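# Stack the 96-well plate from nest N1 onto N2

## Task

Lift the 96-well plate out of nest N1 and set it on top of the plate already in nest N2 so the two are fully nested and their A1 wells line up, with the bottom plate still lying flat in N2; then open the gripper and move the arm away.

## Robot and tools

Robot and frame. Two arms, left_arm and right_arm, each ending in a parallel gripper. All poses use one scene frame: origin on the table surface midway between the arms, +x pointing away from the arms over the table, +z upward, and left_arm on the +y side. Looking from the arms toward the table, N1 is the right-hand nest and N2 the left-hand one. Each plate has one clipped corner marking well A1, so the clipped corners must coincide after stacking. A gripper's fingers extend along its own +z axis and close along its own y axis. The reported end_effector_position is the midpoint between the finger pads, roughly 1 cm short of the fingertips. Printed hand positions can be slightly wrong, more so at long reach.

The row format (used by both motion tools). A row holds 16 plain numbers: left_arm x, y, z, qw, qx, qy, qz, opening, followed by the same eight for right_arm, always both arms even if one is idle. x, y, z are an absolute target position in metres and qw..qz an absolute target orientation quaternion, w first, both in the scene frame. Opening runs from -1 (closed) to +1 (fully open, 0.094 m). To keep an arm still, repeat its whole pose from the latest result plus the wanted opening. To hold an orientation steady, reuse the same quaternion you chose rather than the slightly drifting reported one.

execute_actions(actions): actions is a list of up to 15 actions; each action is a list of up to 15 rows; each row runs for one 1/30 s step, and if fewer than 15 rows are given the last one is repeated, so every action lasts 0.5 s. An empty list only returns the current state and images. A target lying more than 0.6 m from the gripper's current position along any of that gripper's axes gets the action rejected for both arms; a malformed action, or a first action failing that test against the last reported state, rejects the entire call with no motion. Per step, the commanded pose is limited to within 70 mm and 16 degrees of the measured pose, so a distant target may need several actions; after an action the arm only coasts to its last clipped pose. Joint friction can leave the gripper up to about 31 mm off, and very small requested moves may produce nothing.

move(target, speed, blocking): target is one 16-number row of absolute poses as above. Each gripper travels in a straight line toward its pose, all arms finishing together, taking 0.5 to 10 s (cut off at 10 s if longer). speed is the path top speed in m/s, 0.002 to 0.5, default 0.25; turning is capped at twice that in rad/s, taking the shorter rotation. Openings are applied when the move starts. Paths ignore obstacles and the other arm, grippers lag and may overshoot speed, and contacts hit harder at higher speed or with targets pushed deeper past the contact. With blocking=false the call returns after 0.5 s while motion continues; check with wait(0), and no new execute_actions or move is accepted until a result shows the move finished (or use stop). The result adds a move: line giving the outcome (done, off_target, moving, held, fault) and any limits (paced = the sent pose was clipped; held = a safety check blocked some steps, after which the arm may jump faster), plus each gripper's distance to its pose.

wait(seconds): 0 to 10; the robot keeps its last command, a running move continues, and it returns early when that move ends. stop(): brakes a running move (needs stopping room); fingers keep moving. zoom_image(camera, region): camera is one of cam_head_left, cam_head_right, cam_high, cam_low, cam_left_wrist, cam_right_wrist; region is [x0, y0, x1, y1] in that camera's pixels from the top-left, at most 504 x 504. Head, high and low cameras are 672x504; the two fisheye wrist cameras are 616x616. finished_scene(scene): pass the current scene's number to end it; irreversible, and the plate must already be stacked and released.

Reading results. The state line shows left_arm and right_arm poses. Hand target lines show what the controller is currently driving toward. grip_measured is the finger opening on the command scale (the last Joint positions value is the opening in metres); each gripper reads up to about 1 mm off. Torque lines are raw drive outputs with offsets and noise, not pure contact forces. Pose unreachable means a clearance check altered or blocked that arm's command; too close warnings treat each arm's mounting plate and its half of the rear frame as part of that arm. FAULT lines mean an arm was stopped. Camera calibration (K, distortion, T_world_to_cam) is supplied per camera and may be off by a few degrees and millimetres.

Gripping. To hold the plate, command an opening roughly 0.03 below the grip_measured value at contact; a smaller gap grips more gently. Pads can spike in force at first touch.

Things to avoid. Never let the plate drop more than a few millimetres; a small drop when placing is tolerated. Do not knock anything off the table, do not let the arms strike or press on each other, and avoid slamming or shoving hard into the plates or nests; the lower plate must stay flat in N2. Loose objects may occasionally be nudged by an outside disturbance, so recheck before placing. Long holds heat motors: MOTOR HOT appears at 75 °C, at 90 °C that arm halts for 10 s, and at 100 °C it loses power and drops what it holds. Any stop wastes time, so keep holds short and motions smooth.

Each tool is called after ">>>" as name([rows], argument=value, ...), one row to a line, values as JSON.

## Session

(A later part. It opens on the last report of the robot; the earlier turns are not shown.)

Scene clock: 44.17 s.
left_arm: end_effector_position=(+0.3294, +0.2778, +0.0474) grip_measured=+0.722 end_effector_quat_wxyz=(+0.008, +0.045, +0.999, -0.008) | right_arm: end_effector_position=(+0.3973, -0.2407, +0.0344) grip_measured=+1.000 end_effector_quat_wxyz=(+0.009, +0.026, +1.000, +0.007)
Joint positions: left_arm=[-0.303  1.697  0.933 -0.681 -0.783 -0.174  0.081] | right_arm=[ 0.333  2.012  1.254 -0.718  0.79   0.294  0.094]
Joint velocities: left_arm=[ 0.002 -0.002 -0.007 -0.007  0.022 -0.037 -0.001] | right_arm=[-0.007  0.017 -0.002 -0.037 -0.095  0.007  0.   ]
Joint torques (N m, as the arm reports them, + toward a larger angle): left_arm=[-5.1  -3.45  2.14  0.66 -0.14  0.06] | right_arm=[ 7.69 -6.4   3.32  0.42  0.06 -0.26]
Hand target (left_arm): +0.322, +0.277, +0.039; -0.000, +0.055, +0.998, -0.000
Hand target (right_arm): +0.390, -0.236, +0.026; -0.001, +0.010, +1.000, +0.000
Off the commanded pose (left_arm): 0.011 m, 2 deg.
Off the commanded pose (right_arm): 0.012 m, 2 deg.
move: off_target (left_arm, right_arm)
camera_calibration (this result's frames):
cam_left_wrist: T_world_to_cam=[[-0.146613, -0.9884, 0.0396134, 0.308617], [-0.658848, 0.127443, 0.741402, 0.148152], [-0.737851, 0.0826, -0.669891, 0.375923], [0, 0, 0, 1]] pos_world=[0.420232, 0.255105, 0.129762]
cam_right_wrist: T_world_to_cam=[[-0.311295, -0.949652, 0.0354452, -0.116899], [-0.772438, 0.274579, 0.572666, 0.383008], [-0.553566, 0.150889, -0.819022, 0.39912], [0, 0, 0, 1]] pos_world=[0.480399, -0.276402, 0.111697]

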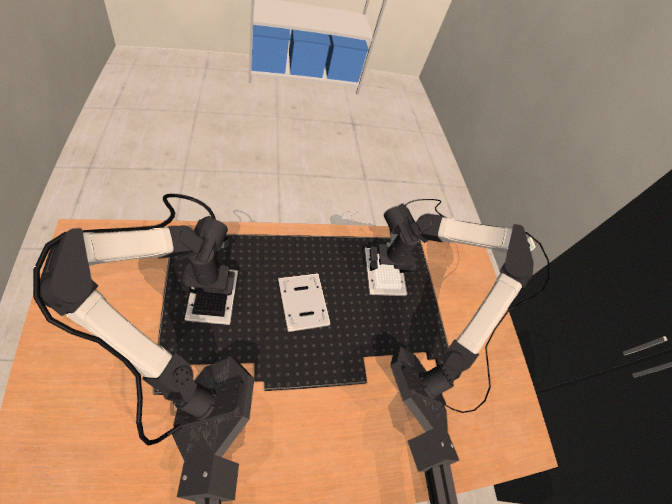

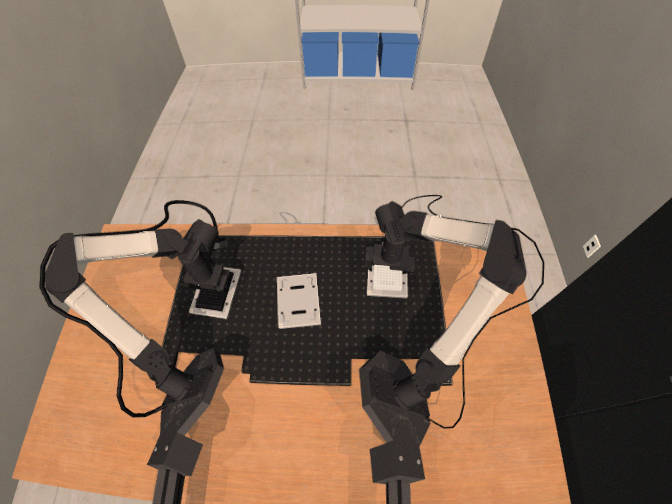

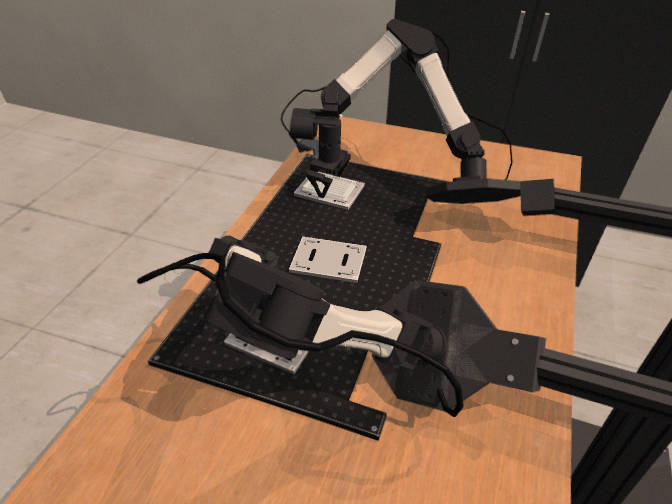

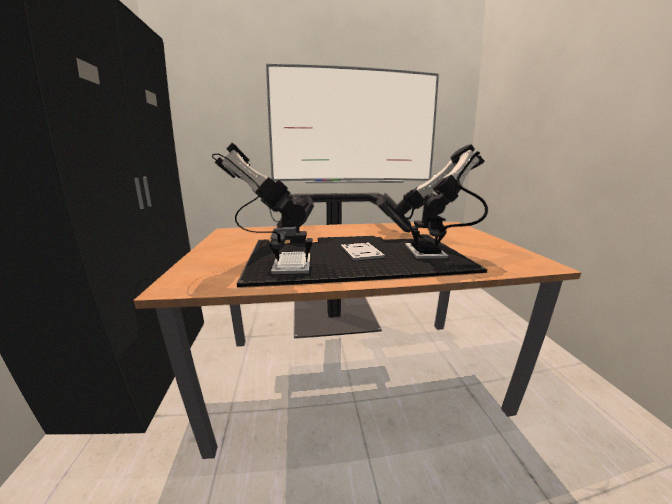

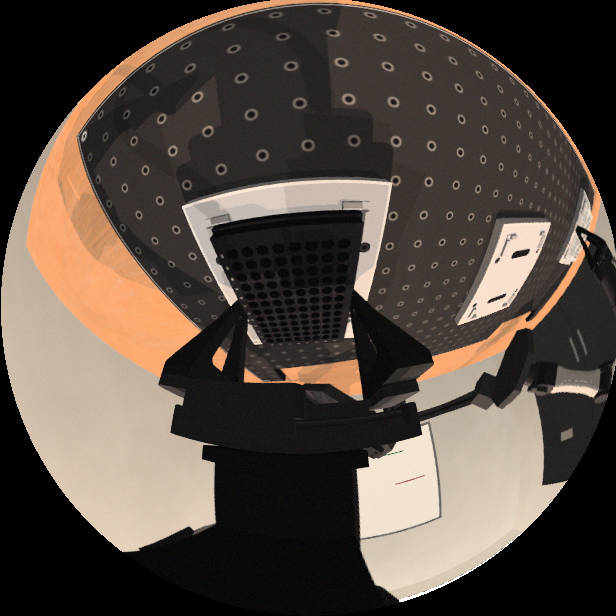

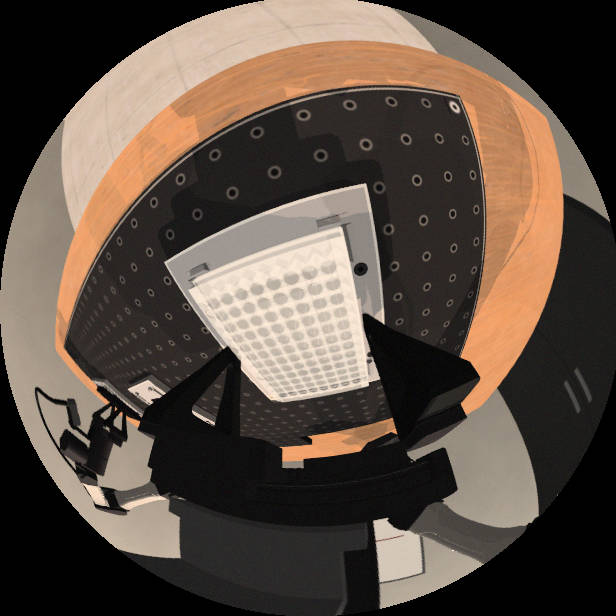

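Reference: left (0.3294,0.2778), qx 0.045.

>>> move(target=[0.322,0.277,0.039,0,0.055,0.998,0,1,0.39,-0.236,0.026,0,0.02,1,0,0.69])

>>> move(target=[0.333,0.278,0.1,0,0.045,0.999,0,1,0.401,-0.24,0.085,0,0.026,1,0,0.69], speed=0.08)

Scene clock: 48.17 s.
left_arm: end_effector_position=(+0.3296, +0.2780, +0.0474) grip_measured=+1.000 end_effector_quat_wxyz=(+0.009, +0.045, +0.999, -0.008) | right_arm: end_effector_position=(+0.3974, -0.2422, +0.0343) grip_measured=+0.770 end_effector_quat_wxyz=(+0.009, +0.026, +1.000, +0.003)
Joint positions: left_arm=[-0.303  1.697  0.933 -0.681 -0.785 -0.173  0.094] | right_arm=[ 0.333  2.012  1.254 -0.719  0.798  0.294  0.083]
Joint velocities: left_arm=[-0.012  0.007 -0.002 -0.066 -0.051 -0.007  0.   ] | right_arm=[ 0.002 -0.007 -0.002  0.022  0.066 -0.037  0.001]
Joint torques (N m, as the arm reports them, + toward a larger angle): left_arm=[-5.08 -3.53  2.15  0.66 -0.13  0.04] | right_arm=[ 7.69 -6.43  3.29  0.43  0.   -0.04]
Hand target (left_arm): +0.322, +0.277, +0.039; -0.000, +0.055, +0.998, +0.000
Hand target (right_arm): +0.390, -0.236, +0.026; -0.000, +0.020, +1.000, +0.000
Off the commanded pose (left_arm): 0.011 m, 2 deg.
Off the commanded pose (right_arm): 0.013 m, 1 deg.
move: off_target (left_arm, right_arm)
camera_calibration (this result's frames):
cam_left_wrist: T_world_to_cam=[[-0.14721, -0.988369, 0.0381506, 0.309118], [-0.659465, 0.126823, 0.74096, 0.148661], [-0.73718, 0.0839181, -0.670465, 0.375502], [0, 0, 0, 1]] pos_world=[0.420355, 0.255157, 0.129816]
cam_right_wrist: T_world_to_cam=[[-0.310722, -0.949528, 0.0429961, -0.118696], [-0.773322, 0.278844, 0.569403, 0.385008], [-0.552653, 0.143676, -0.820934, 0.397358], [0, 0, 0, 1]] pos_world=[0.480455, -0.277154, 0.112083]

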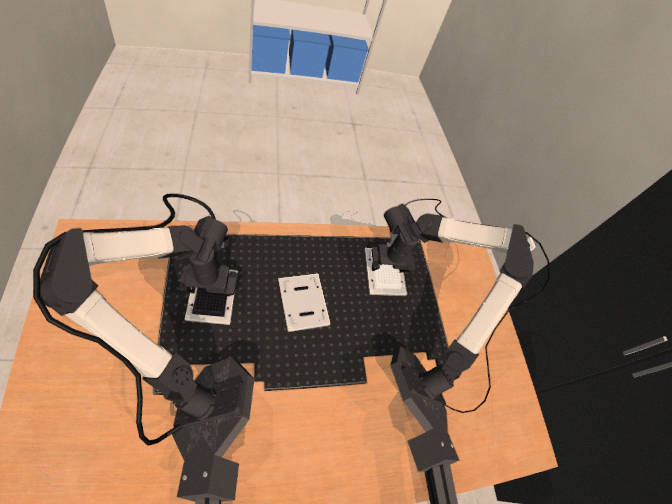

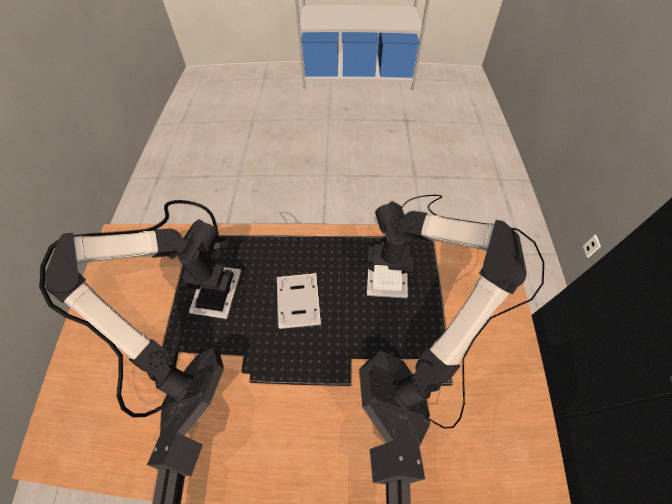

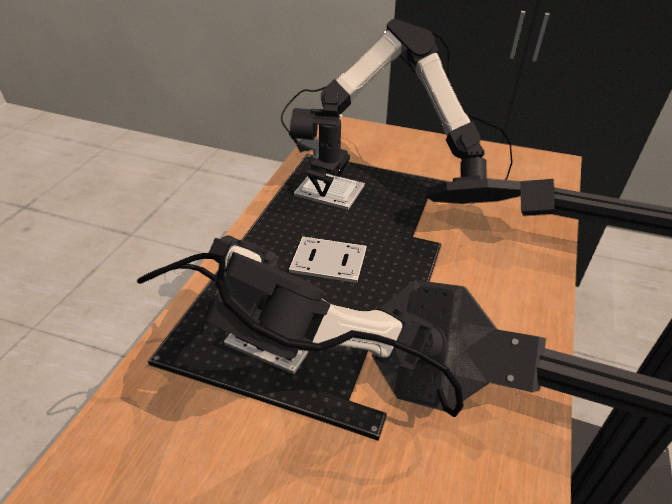

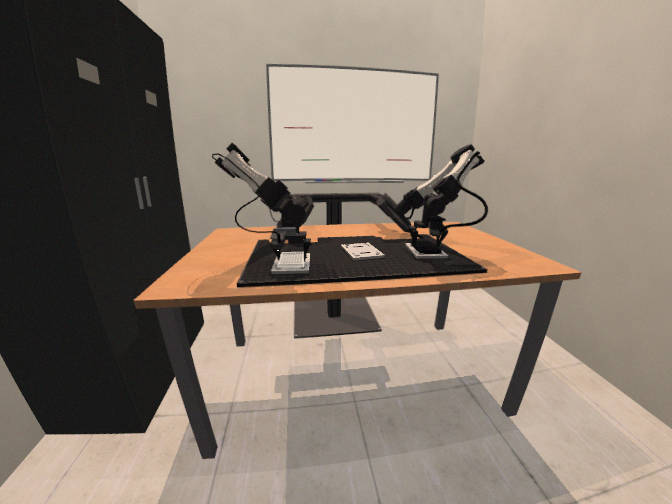

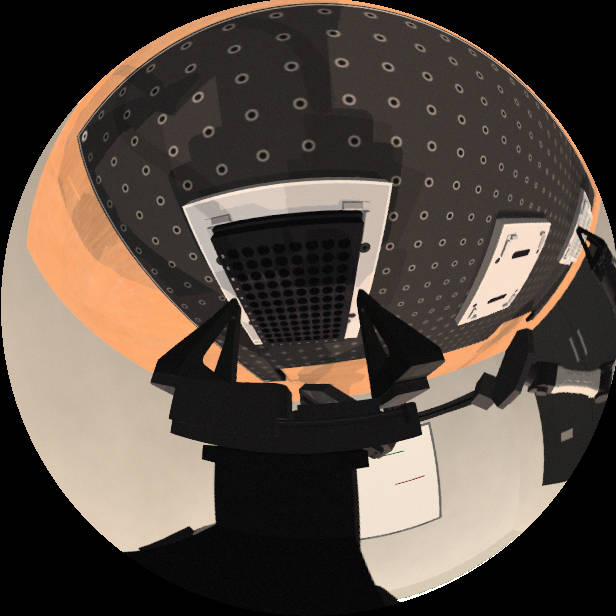

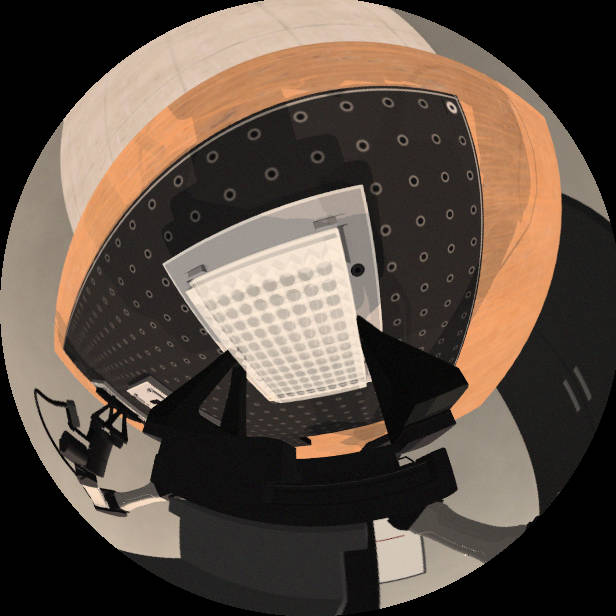

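Scene clock: 49.40 s.
left_arm: end_effector_position=(+0.3268, +0.2745, +0.0942) grip_measured=+1.000 end_effector_quat_wxyz=(-0.005, +0.052, +0.999, -0.005) | right_arm: end_effector_position=(+0.3965, -0.2402, +0.0805) grip_measured=+0.770 end_effector_quat_wxyz=(-0.005, +0.020, +1.000, -0.003)
Joint positions: left_arm=[-0.431  1.697  1.068 -0.985 -0.786 -0.37   0.094] | right_arm=[ 0.429  2.012  1.39  -0.997  0.801  0.449  0.083]
Joint velocities: left_arm=[-0.007  0.012  0.007 -0.022  0.007 -0.022  0.   ] | right_arm=[-0.002 -0.017 -0.007 -0.037 -0.007 -0.081  0.   ]
Joint torques (N m, as the arm reports them, + toward a larger angle): left_arm=[-6.5  -4.5   6.16  0.14 -0.14 -0.13] | right_arm=[ 8.52 -8.14  6.47  0.15  0.01  0.03]
Hand target (left_arm): +0.332, +0.278, +0.100; +0.001, +0.045, +0.999, -0.002
Hand target (right_arm): +0.401, -0.240, +0.085; -0.000, +0.026, +1.000, -0.001
Off the commanded pose (left_arm): 0.009 m, 1 deg.
Off the commanded pose (right_arm): 0.006 m, 1 deg.
move: done
camera_calibration (this result's frames):
cam_left_wrist: T_world_to_cam=[[-0.158506, -0.986709, 0.0358044, 0.30686], [-0.637088, 0.129912, 0.759764, 0.102604], [-0.754317, 0.0976169, -0.649212, 0.404917], [0, 0, 0, 1]] pos_world=[0.419443, 0.249926, 0.173935]
cam_right_wrist: T_world_to_cam=[[-0.29685, -0.952985, 0.0608198, -0.126791], [-0.760576, 0.274466, 0.588381, 0.349815], [-0.577412, 0.128403, -0.806293, 0.439449], [0, 0, 0, 1]] pos_world=[0.482166, -0.273269, 0.156211]

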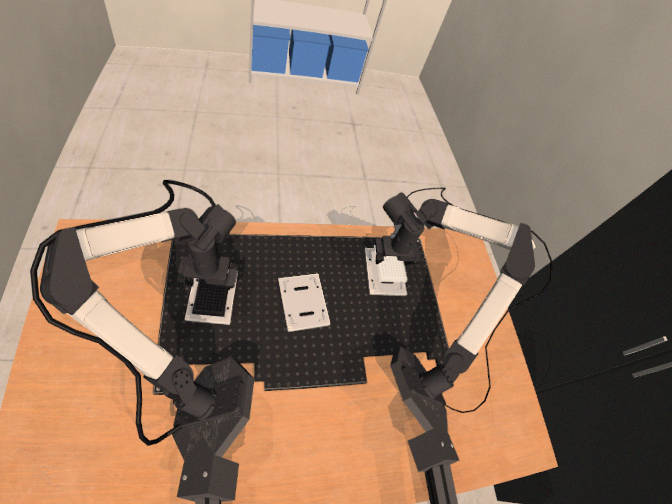

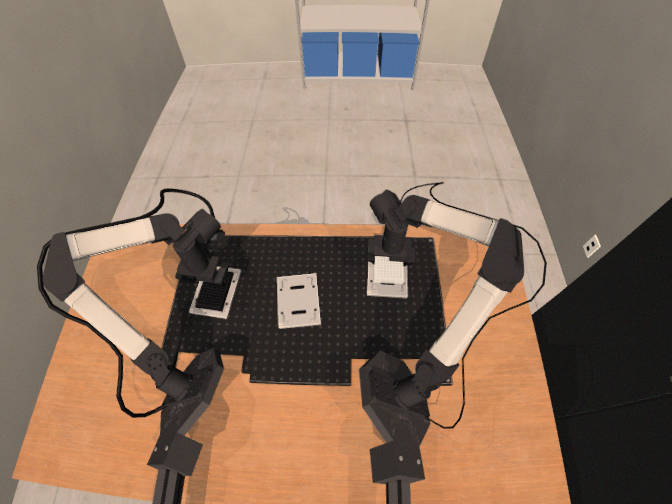

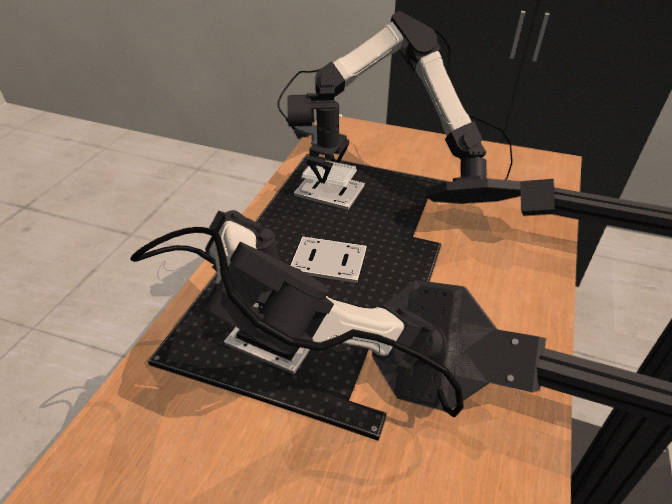

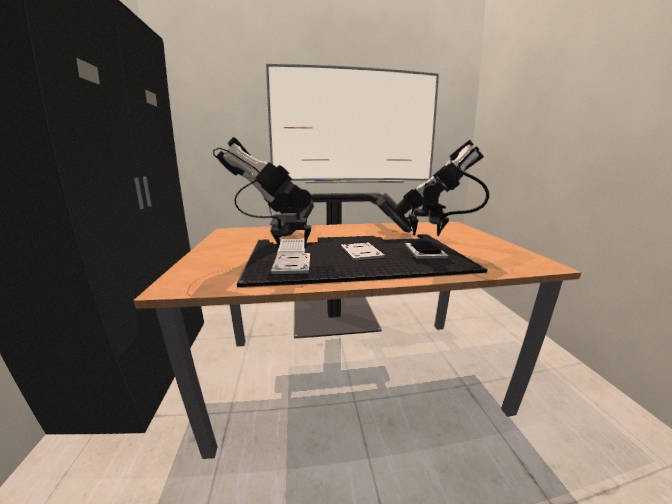

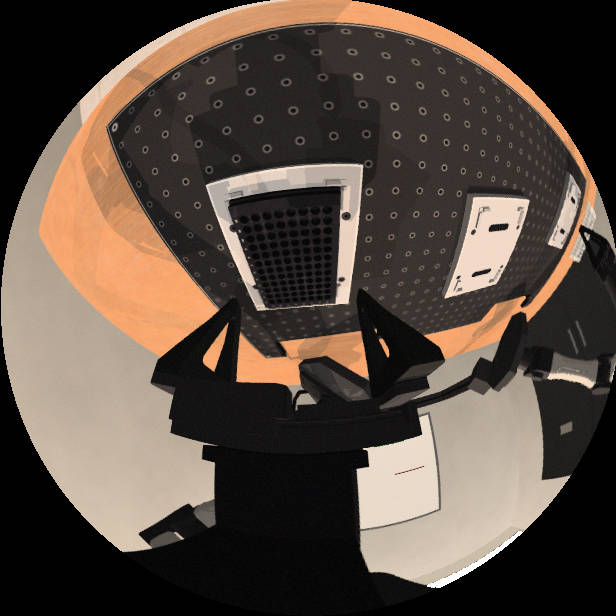

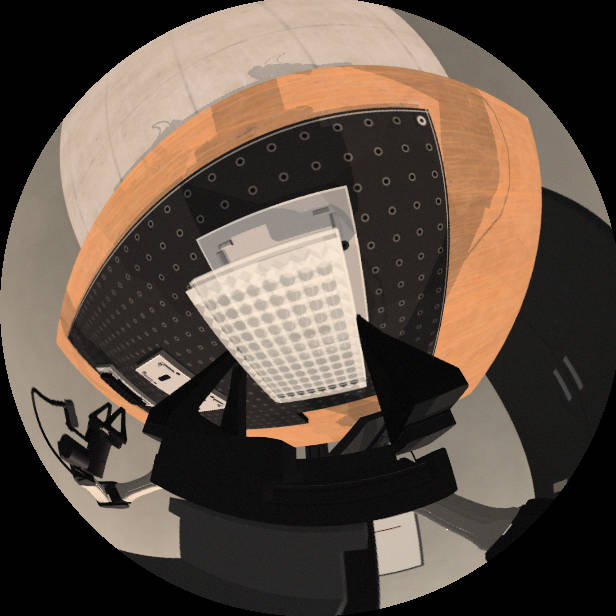

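>>> move(target=[0.32,0.38,0.13,0,-0.09,0.996,0,1,0.298,0.026,0.07,0,-0.075,0.997,0,0.69], speed=0.2)

>>> move(target=[0.32,0.38,0.13,0,-0.09,0.996,0,1,0.298,0.026,0.04,0,-0.075,0.997,0,0.69], speed=0.05)

>>> zoom_image(camera="cam_right_wrist", region=[150,170,400,420])

Scene clock: 55.27 s.
left_arm: end_effector_position=(+0.3166, +0.3718, +0.1239) grip_measured=+1.000 end_effector_quat_wxyz=(-0.006, -0.076, +0.997, -0.000) | right_arm: end_effector_position=(+0.2945, +0.0200, +0.0681) grip_measured=+0.770 end_effector_quat_wxyz=(+0.006, -0.080, +0.997, -0.009)
Joint positions: left_arm=[-0.282  1.409  1.114 -1.175 -0.788 -0.418  0.094] | right_arm=[ 0.91   2.737  1.71  -1.021  0.695  0.88   0.083]
Joint velocities: left_arm=[ 0.002 -0.002 -0.012  0.022  0.007 -0.007  0.   ] | right_arm=[-0.002  0.017 -0.002 -0.022  0.037  0.081  0.001]
Joint torques (N m, as the arm reports them, + toward a larger angle): left_arm=[-3.72 -4.79  6.28  0.1  -0.14 -0.15] | right_arm=[  8.87 -10.41   7.01   0.16  -0.06   0.  ]
Hand target (left_arm): +0.319, +0.381, +0.129; -0.001, -0.090, +0.996, +0.002
Hand target (right_arm): +0.294, +0.022, +0.069; -0.000, -0.074, +0.997, -0.006
Off the commanded pose (left_arm): 0.011 m, 2 deg.
Off the commanded pose (right_arm): 0.007 m, 1 deg.
move: off_target (left_arm)
camera_calibration (this result's frames):
cam_left_wrist: T_world_to_cam=[[0.0951203, -0.99515, 0.0250751, 0.324402], [-0.645691, -0.0425068, 0.762415, 0.127377], [-0.757651, -0.0887119, -0.646602, 0.477007], [0, 0, 0, 1]] pos_world=[0.412794, 0.370559, 0.203185]
cam_right_wrist: T_world_to_cam=[[-0.104489, -0.992187, 0.0681749, 0.0352169], [-0.811794, 0.12469, 0.570477, 0.227409], [-0.57452, 0.0042649, -0.818479, 0.339601], [0, 0, 0, 1]] pos_world=[0.383397, 0.00513768, 0.145824]

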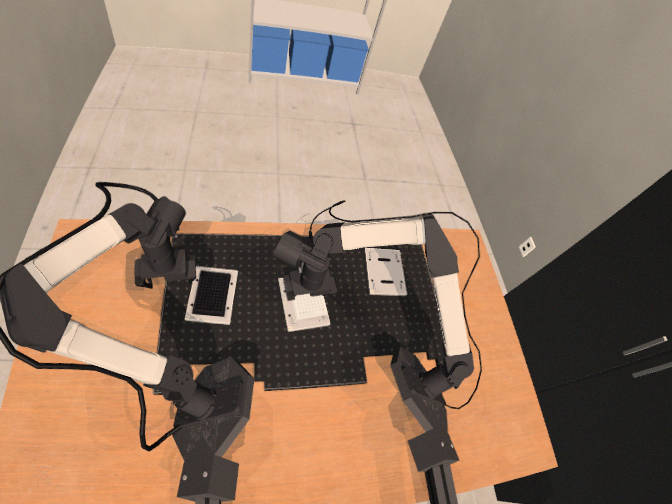

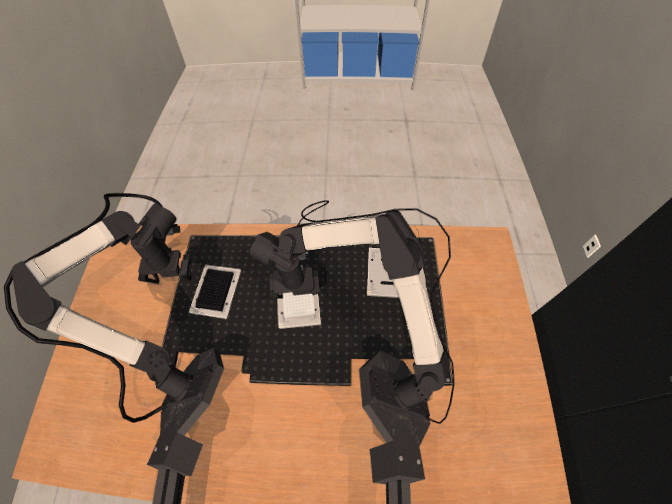

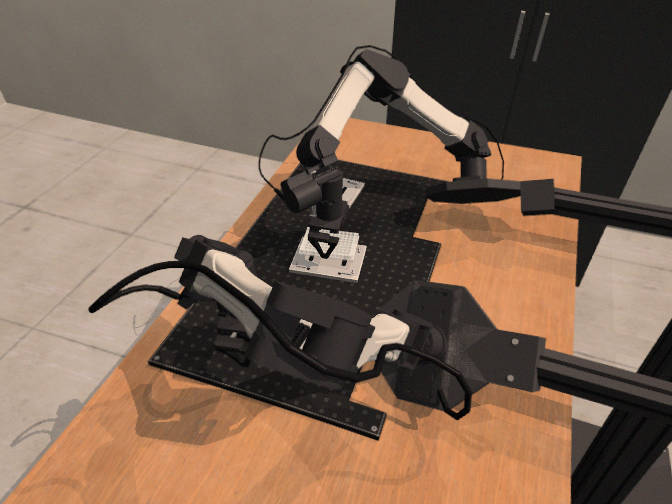

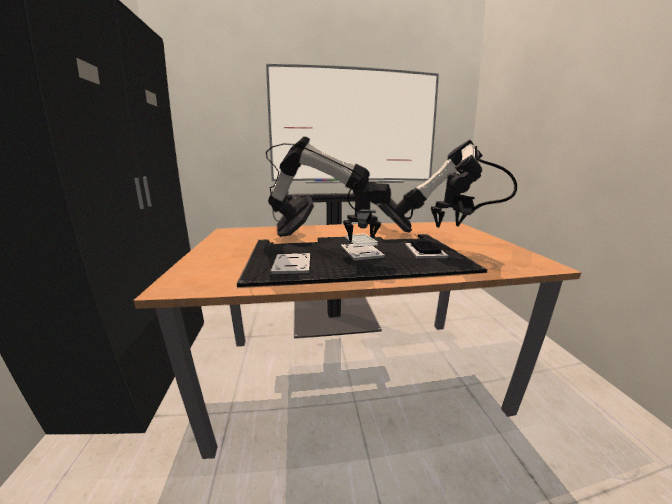

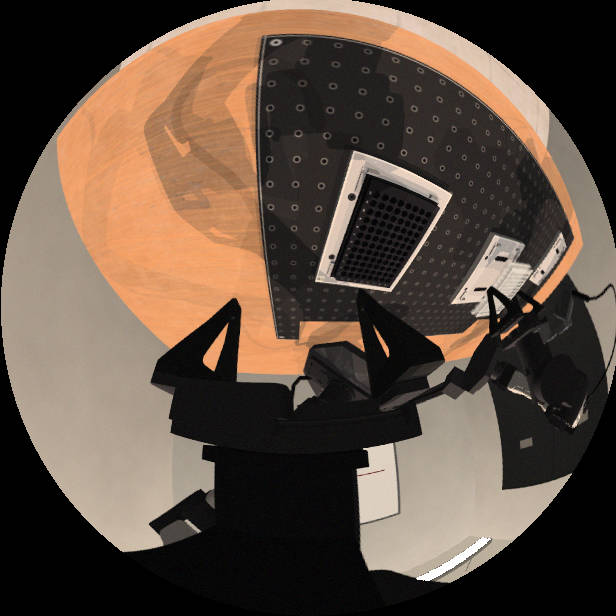

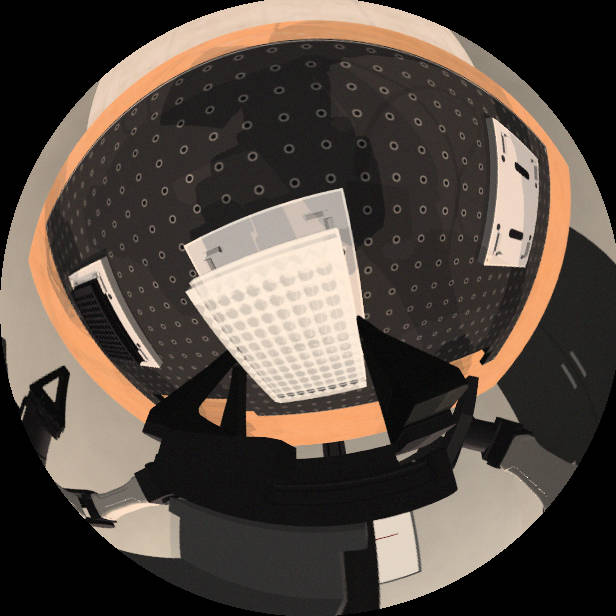

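Scene clock: 56.20 s.
left_arm: end_effector_position=(+0.3164, +0.3719, +0.1239) grip_measured=+1.000 end_effector_quat_wxyz=(-0.007, -0.075, +0.997, -0.000) | right_arm: end_effector_position=(+0.3049, +0.0291, +0.0504) grip_measured=+0.770 end_effector_quat_wxyz=(+0.008, -0.065, +0.998, +0.009)
Joint positions: left_arm=[-0.282  1.409  1.114 -1.176 -0.788 -0.418  0.094] | right_arm=[ 0.87   2.76   1.71  -0.927  0.695  0.836  0.083]
Joint velocities: left_arm=[ 0.002  0.002 -0.002 -0.037 -0.007  0.007  0.   ] | right_arm=[ 0.007 -0.017 -0.002  0.022  0.007  0.007  0.   ]
Joint torques (N m, as the arm reports them, + toward a larger angle): left_arm=[-3.88 -4.75  6.47  0.12 -0.11 -0.15] | right_arm=[  8.26 -10.35   3.86   0.4    0.04  -0.22]
Hand target (left_arm): +0.320, +0.380, +0.130; +0.000, -0.090, +0.996, +0.000
Hand target (right_arm): +0.298, +0.026, +0.040; -0.000, -0.075, +0.997, +0.001
Off the commanded pose (left_arm): 0.011 m, 2 deg.
Off the commanded pose (right_arm): 0.013 m, 2 deg.
move: off_target (left_arm, right_arm)
camera_calibration (this result's frames):
cam_left_wrist: T_world_to_cam=[[0.0943279, -0.995232, 0.0248004, 0.324796], [-0.645133, -0.0421345, 0.762908, 0.126862], [-0.758226, -0.0879631, -0.646031, 0.476683], [0, 0, 0, 1]] pos_world=[0.412639, 0.370523, 0.203113]
cam_right_wrist: T_world_to_cam=[[-0.133747, -0.990498, 0.0320332, 0.0572706], [-0.809384, 0.127829, 0.573199, 0.243821], [-0.571847, 0.0507365, -0.81879, 0.328896], [0, 0, 0, 1]] pos_world=[0.393083, 0.00887192, 0.127704]

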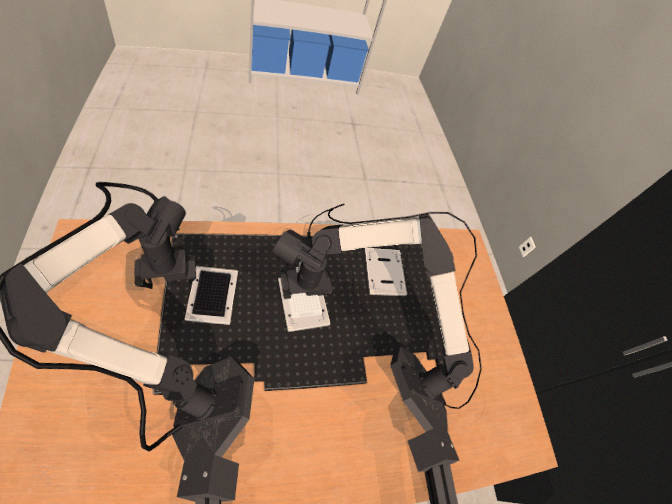

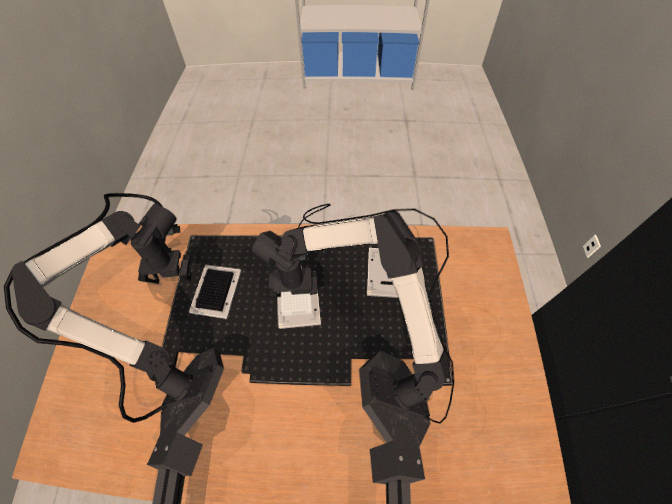

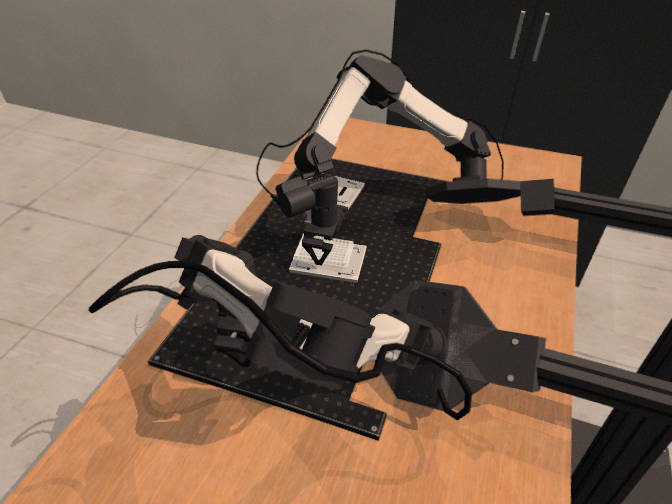

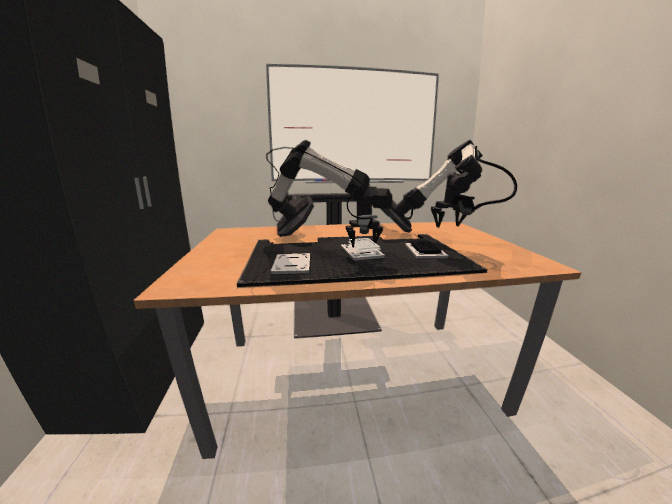

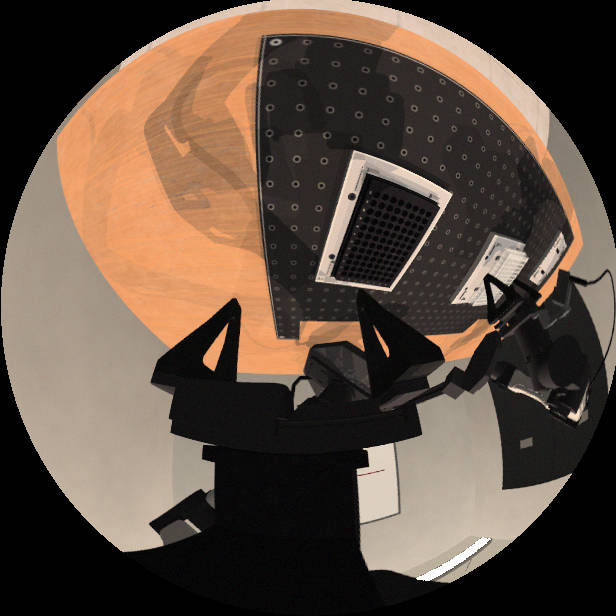

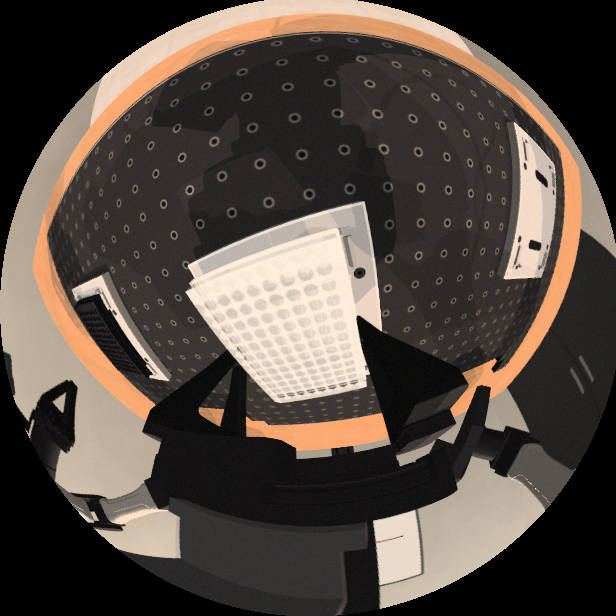

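Region (150, 170, 400, 420) of cam_right_wrist's 616x616 image, scaled by 2.016, with more detail than that image has.

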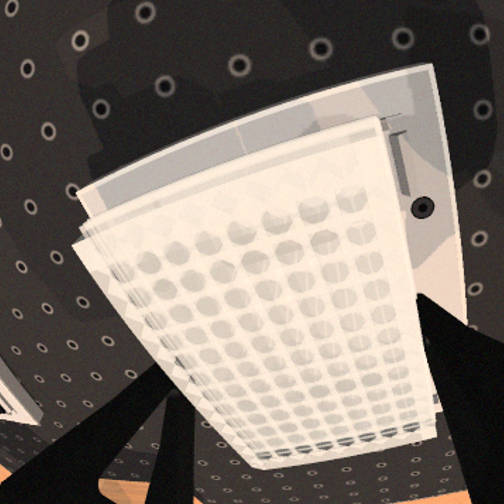

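>>> move(target=[0.32,0.38,0.13,0,-0.09,0.996,0,1,0.289,0.02,0.032,0,-0.075,0.997,0,0.69], speed=0.03)

>>> zoom_image(camera="cam_right_wrist", region=[150,170,400,420])

Scene clock: 60.33 s.
left_arm: end_effector_position=(+0.3163, +0.3719, +0.1239) grip_measured=+1.000 end_effector_quat_wxyz=(-0.007, -0.075, +0.997, -0.000) | right_arm: end_effector_position=(+0.2901, +0.0257, +0.0377) grip_measured=+0.770 end_effector_quat_wxyz=(+0.004, -0.074, +0.997, +0.003)
Joint positions: left_arm=[-0.282  1.409  1.114 -1.176 -0.788 -0.418  0.094] | right_arm=[ 0.87   2.76   1.639 -0.875  0.695  0.829  0.083]
Joint velocities: left_arm=[ 0.002 -0.007  0.002 -0.007 -0.007  0.037  0.   ] | right_arm=[ 0.007 -0.022  0.007 -0.007  0.007  0.051 -0.001]
Joint torques (N m, as the arm reports them, + toward a larger angle): left_arm=[-3.85 -4.76  6.48  0.11 -0.1  -0.15] | right_arm=[  7.49 -12.06   3.27   0.45   0.05  -0.21]
Hand target (left_arm): +0.320, +0.380, +0.130; -0.000, -0.090, +0.996, +0.000
Hand target (right_arm): +0.289, +0.020, +0.032; -0.001, -0.075, +0.997, -0.000
Off the commanded pose (left_arm): 0.011 m, 2 deg.
Off the commanded pose (right_arm): 0.008 m, 1 deg.
move: off_target (left_arm)
camera_calibration (this result's frames):
cam_left_wrist: T_world_to_cam=[[0.0940637, -0.99526, 0.0247089, 0.324927], [-0.644947, -0.0420105, 0.763072, 0.126691], [-0.758417, -0.0877134, -0.645841, 0.476575], [0, 0, 0, 1]] pos_world=[0.412587, 0.370511, 0.203089]
cam_right_wrist: T_world_to_cam=[[-0.114582, -0.992368, 0.0455779, 0.0462772], [-0.807494, 0.119763, 0.57759, 0.239076], [-0.578641, 0.0293775, -0.815053, 0.312598], [0, 0, 0, 1]] pos_world=[0.379236, 0.00810809, 0.114587]

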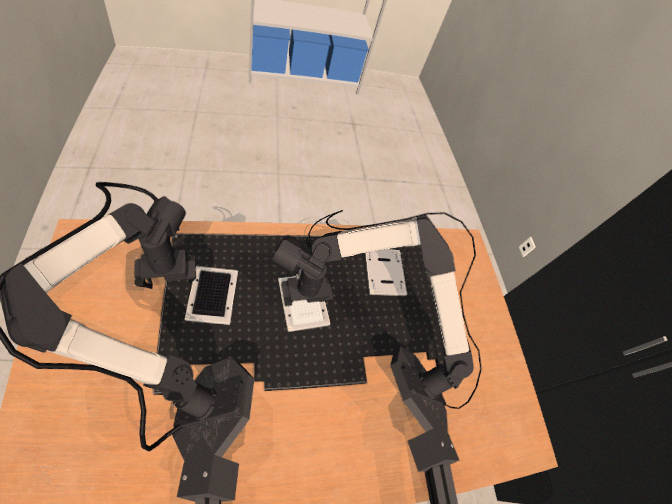

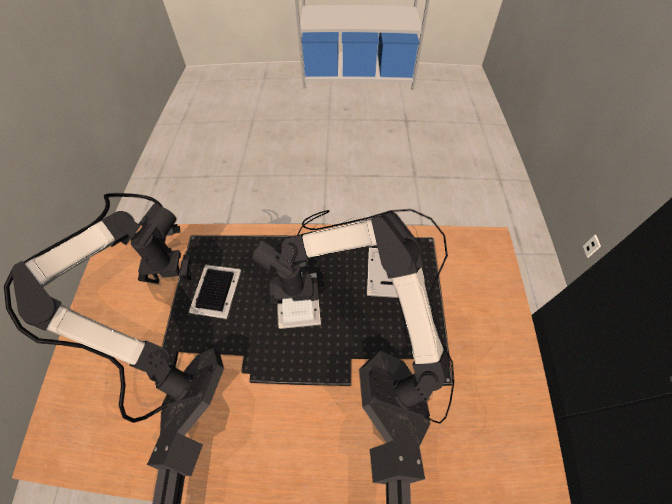

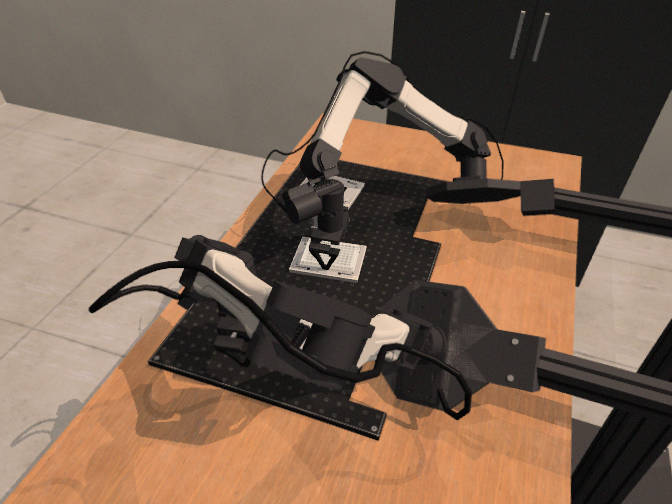

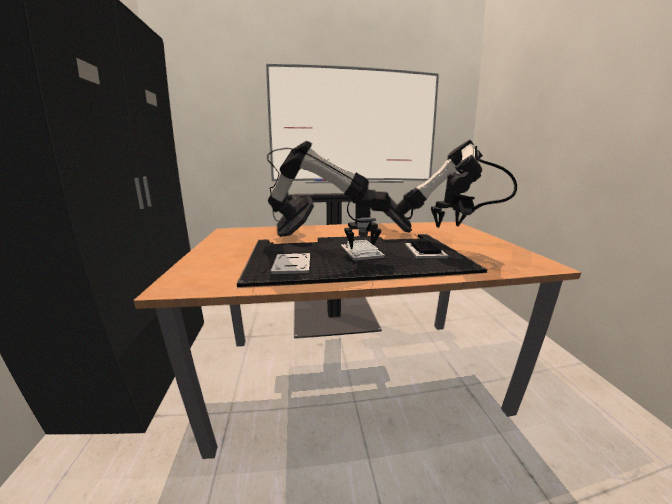

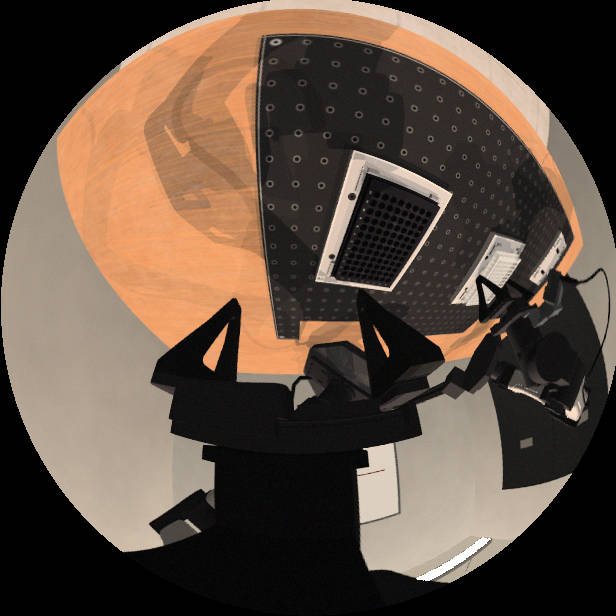

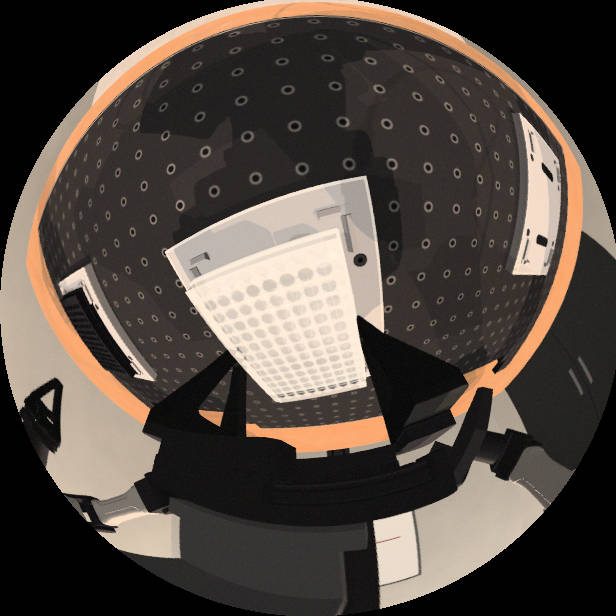

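Region (150, 170, 400, 420) of cam_right_wrist's 616x616 image, scaled by 2.016, with more detail than that image has.

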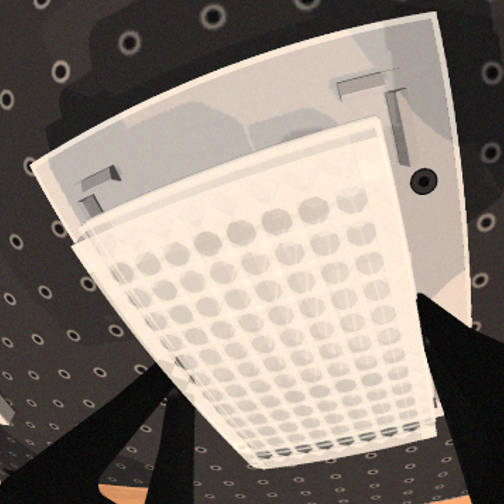

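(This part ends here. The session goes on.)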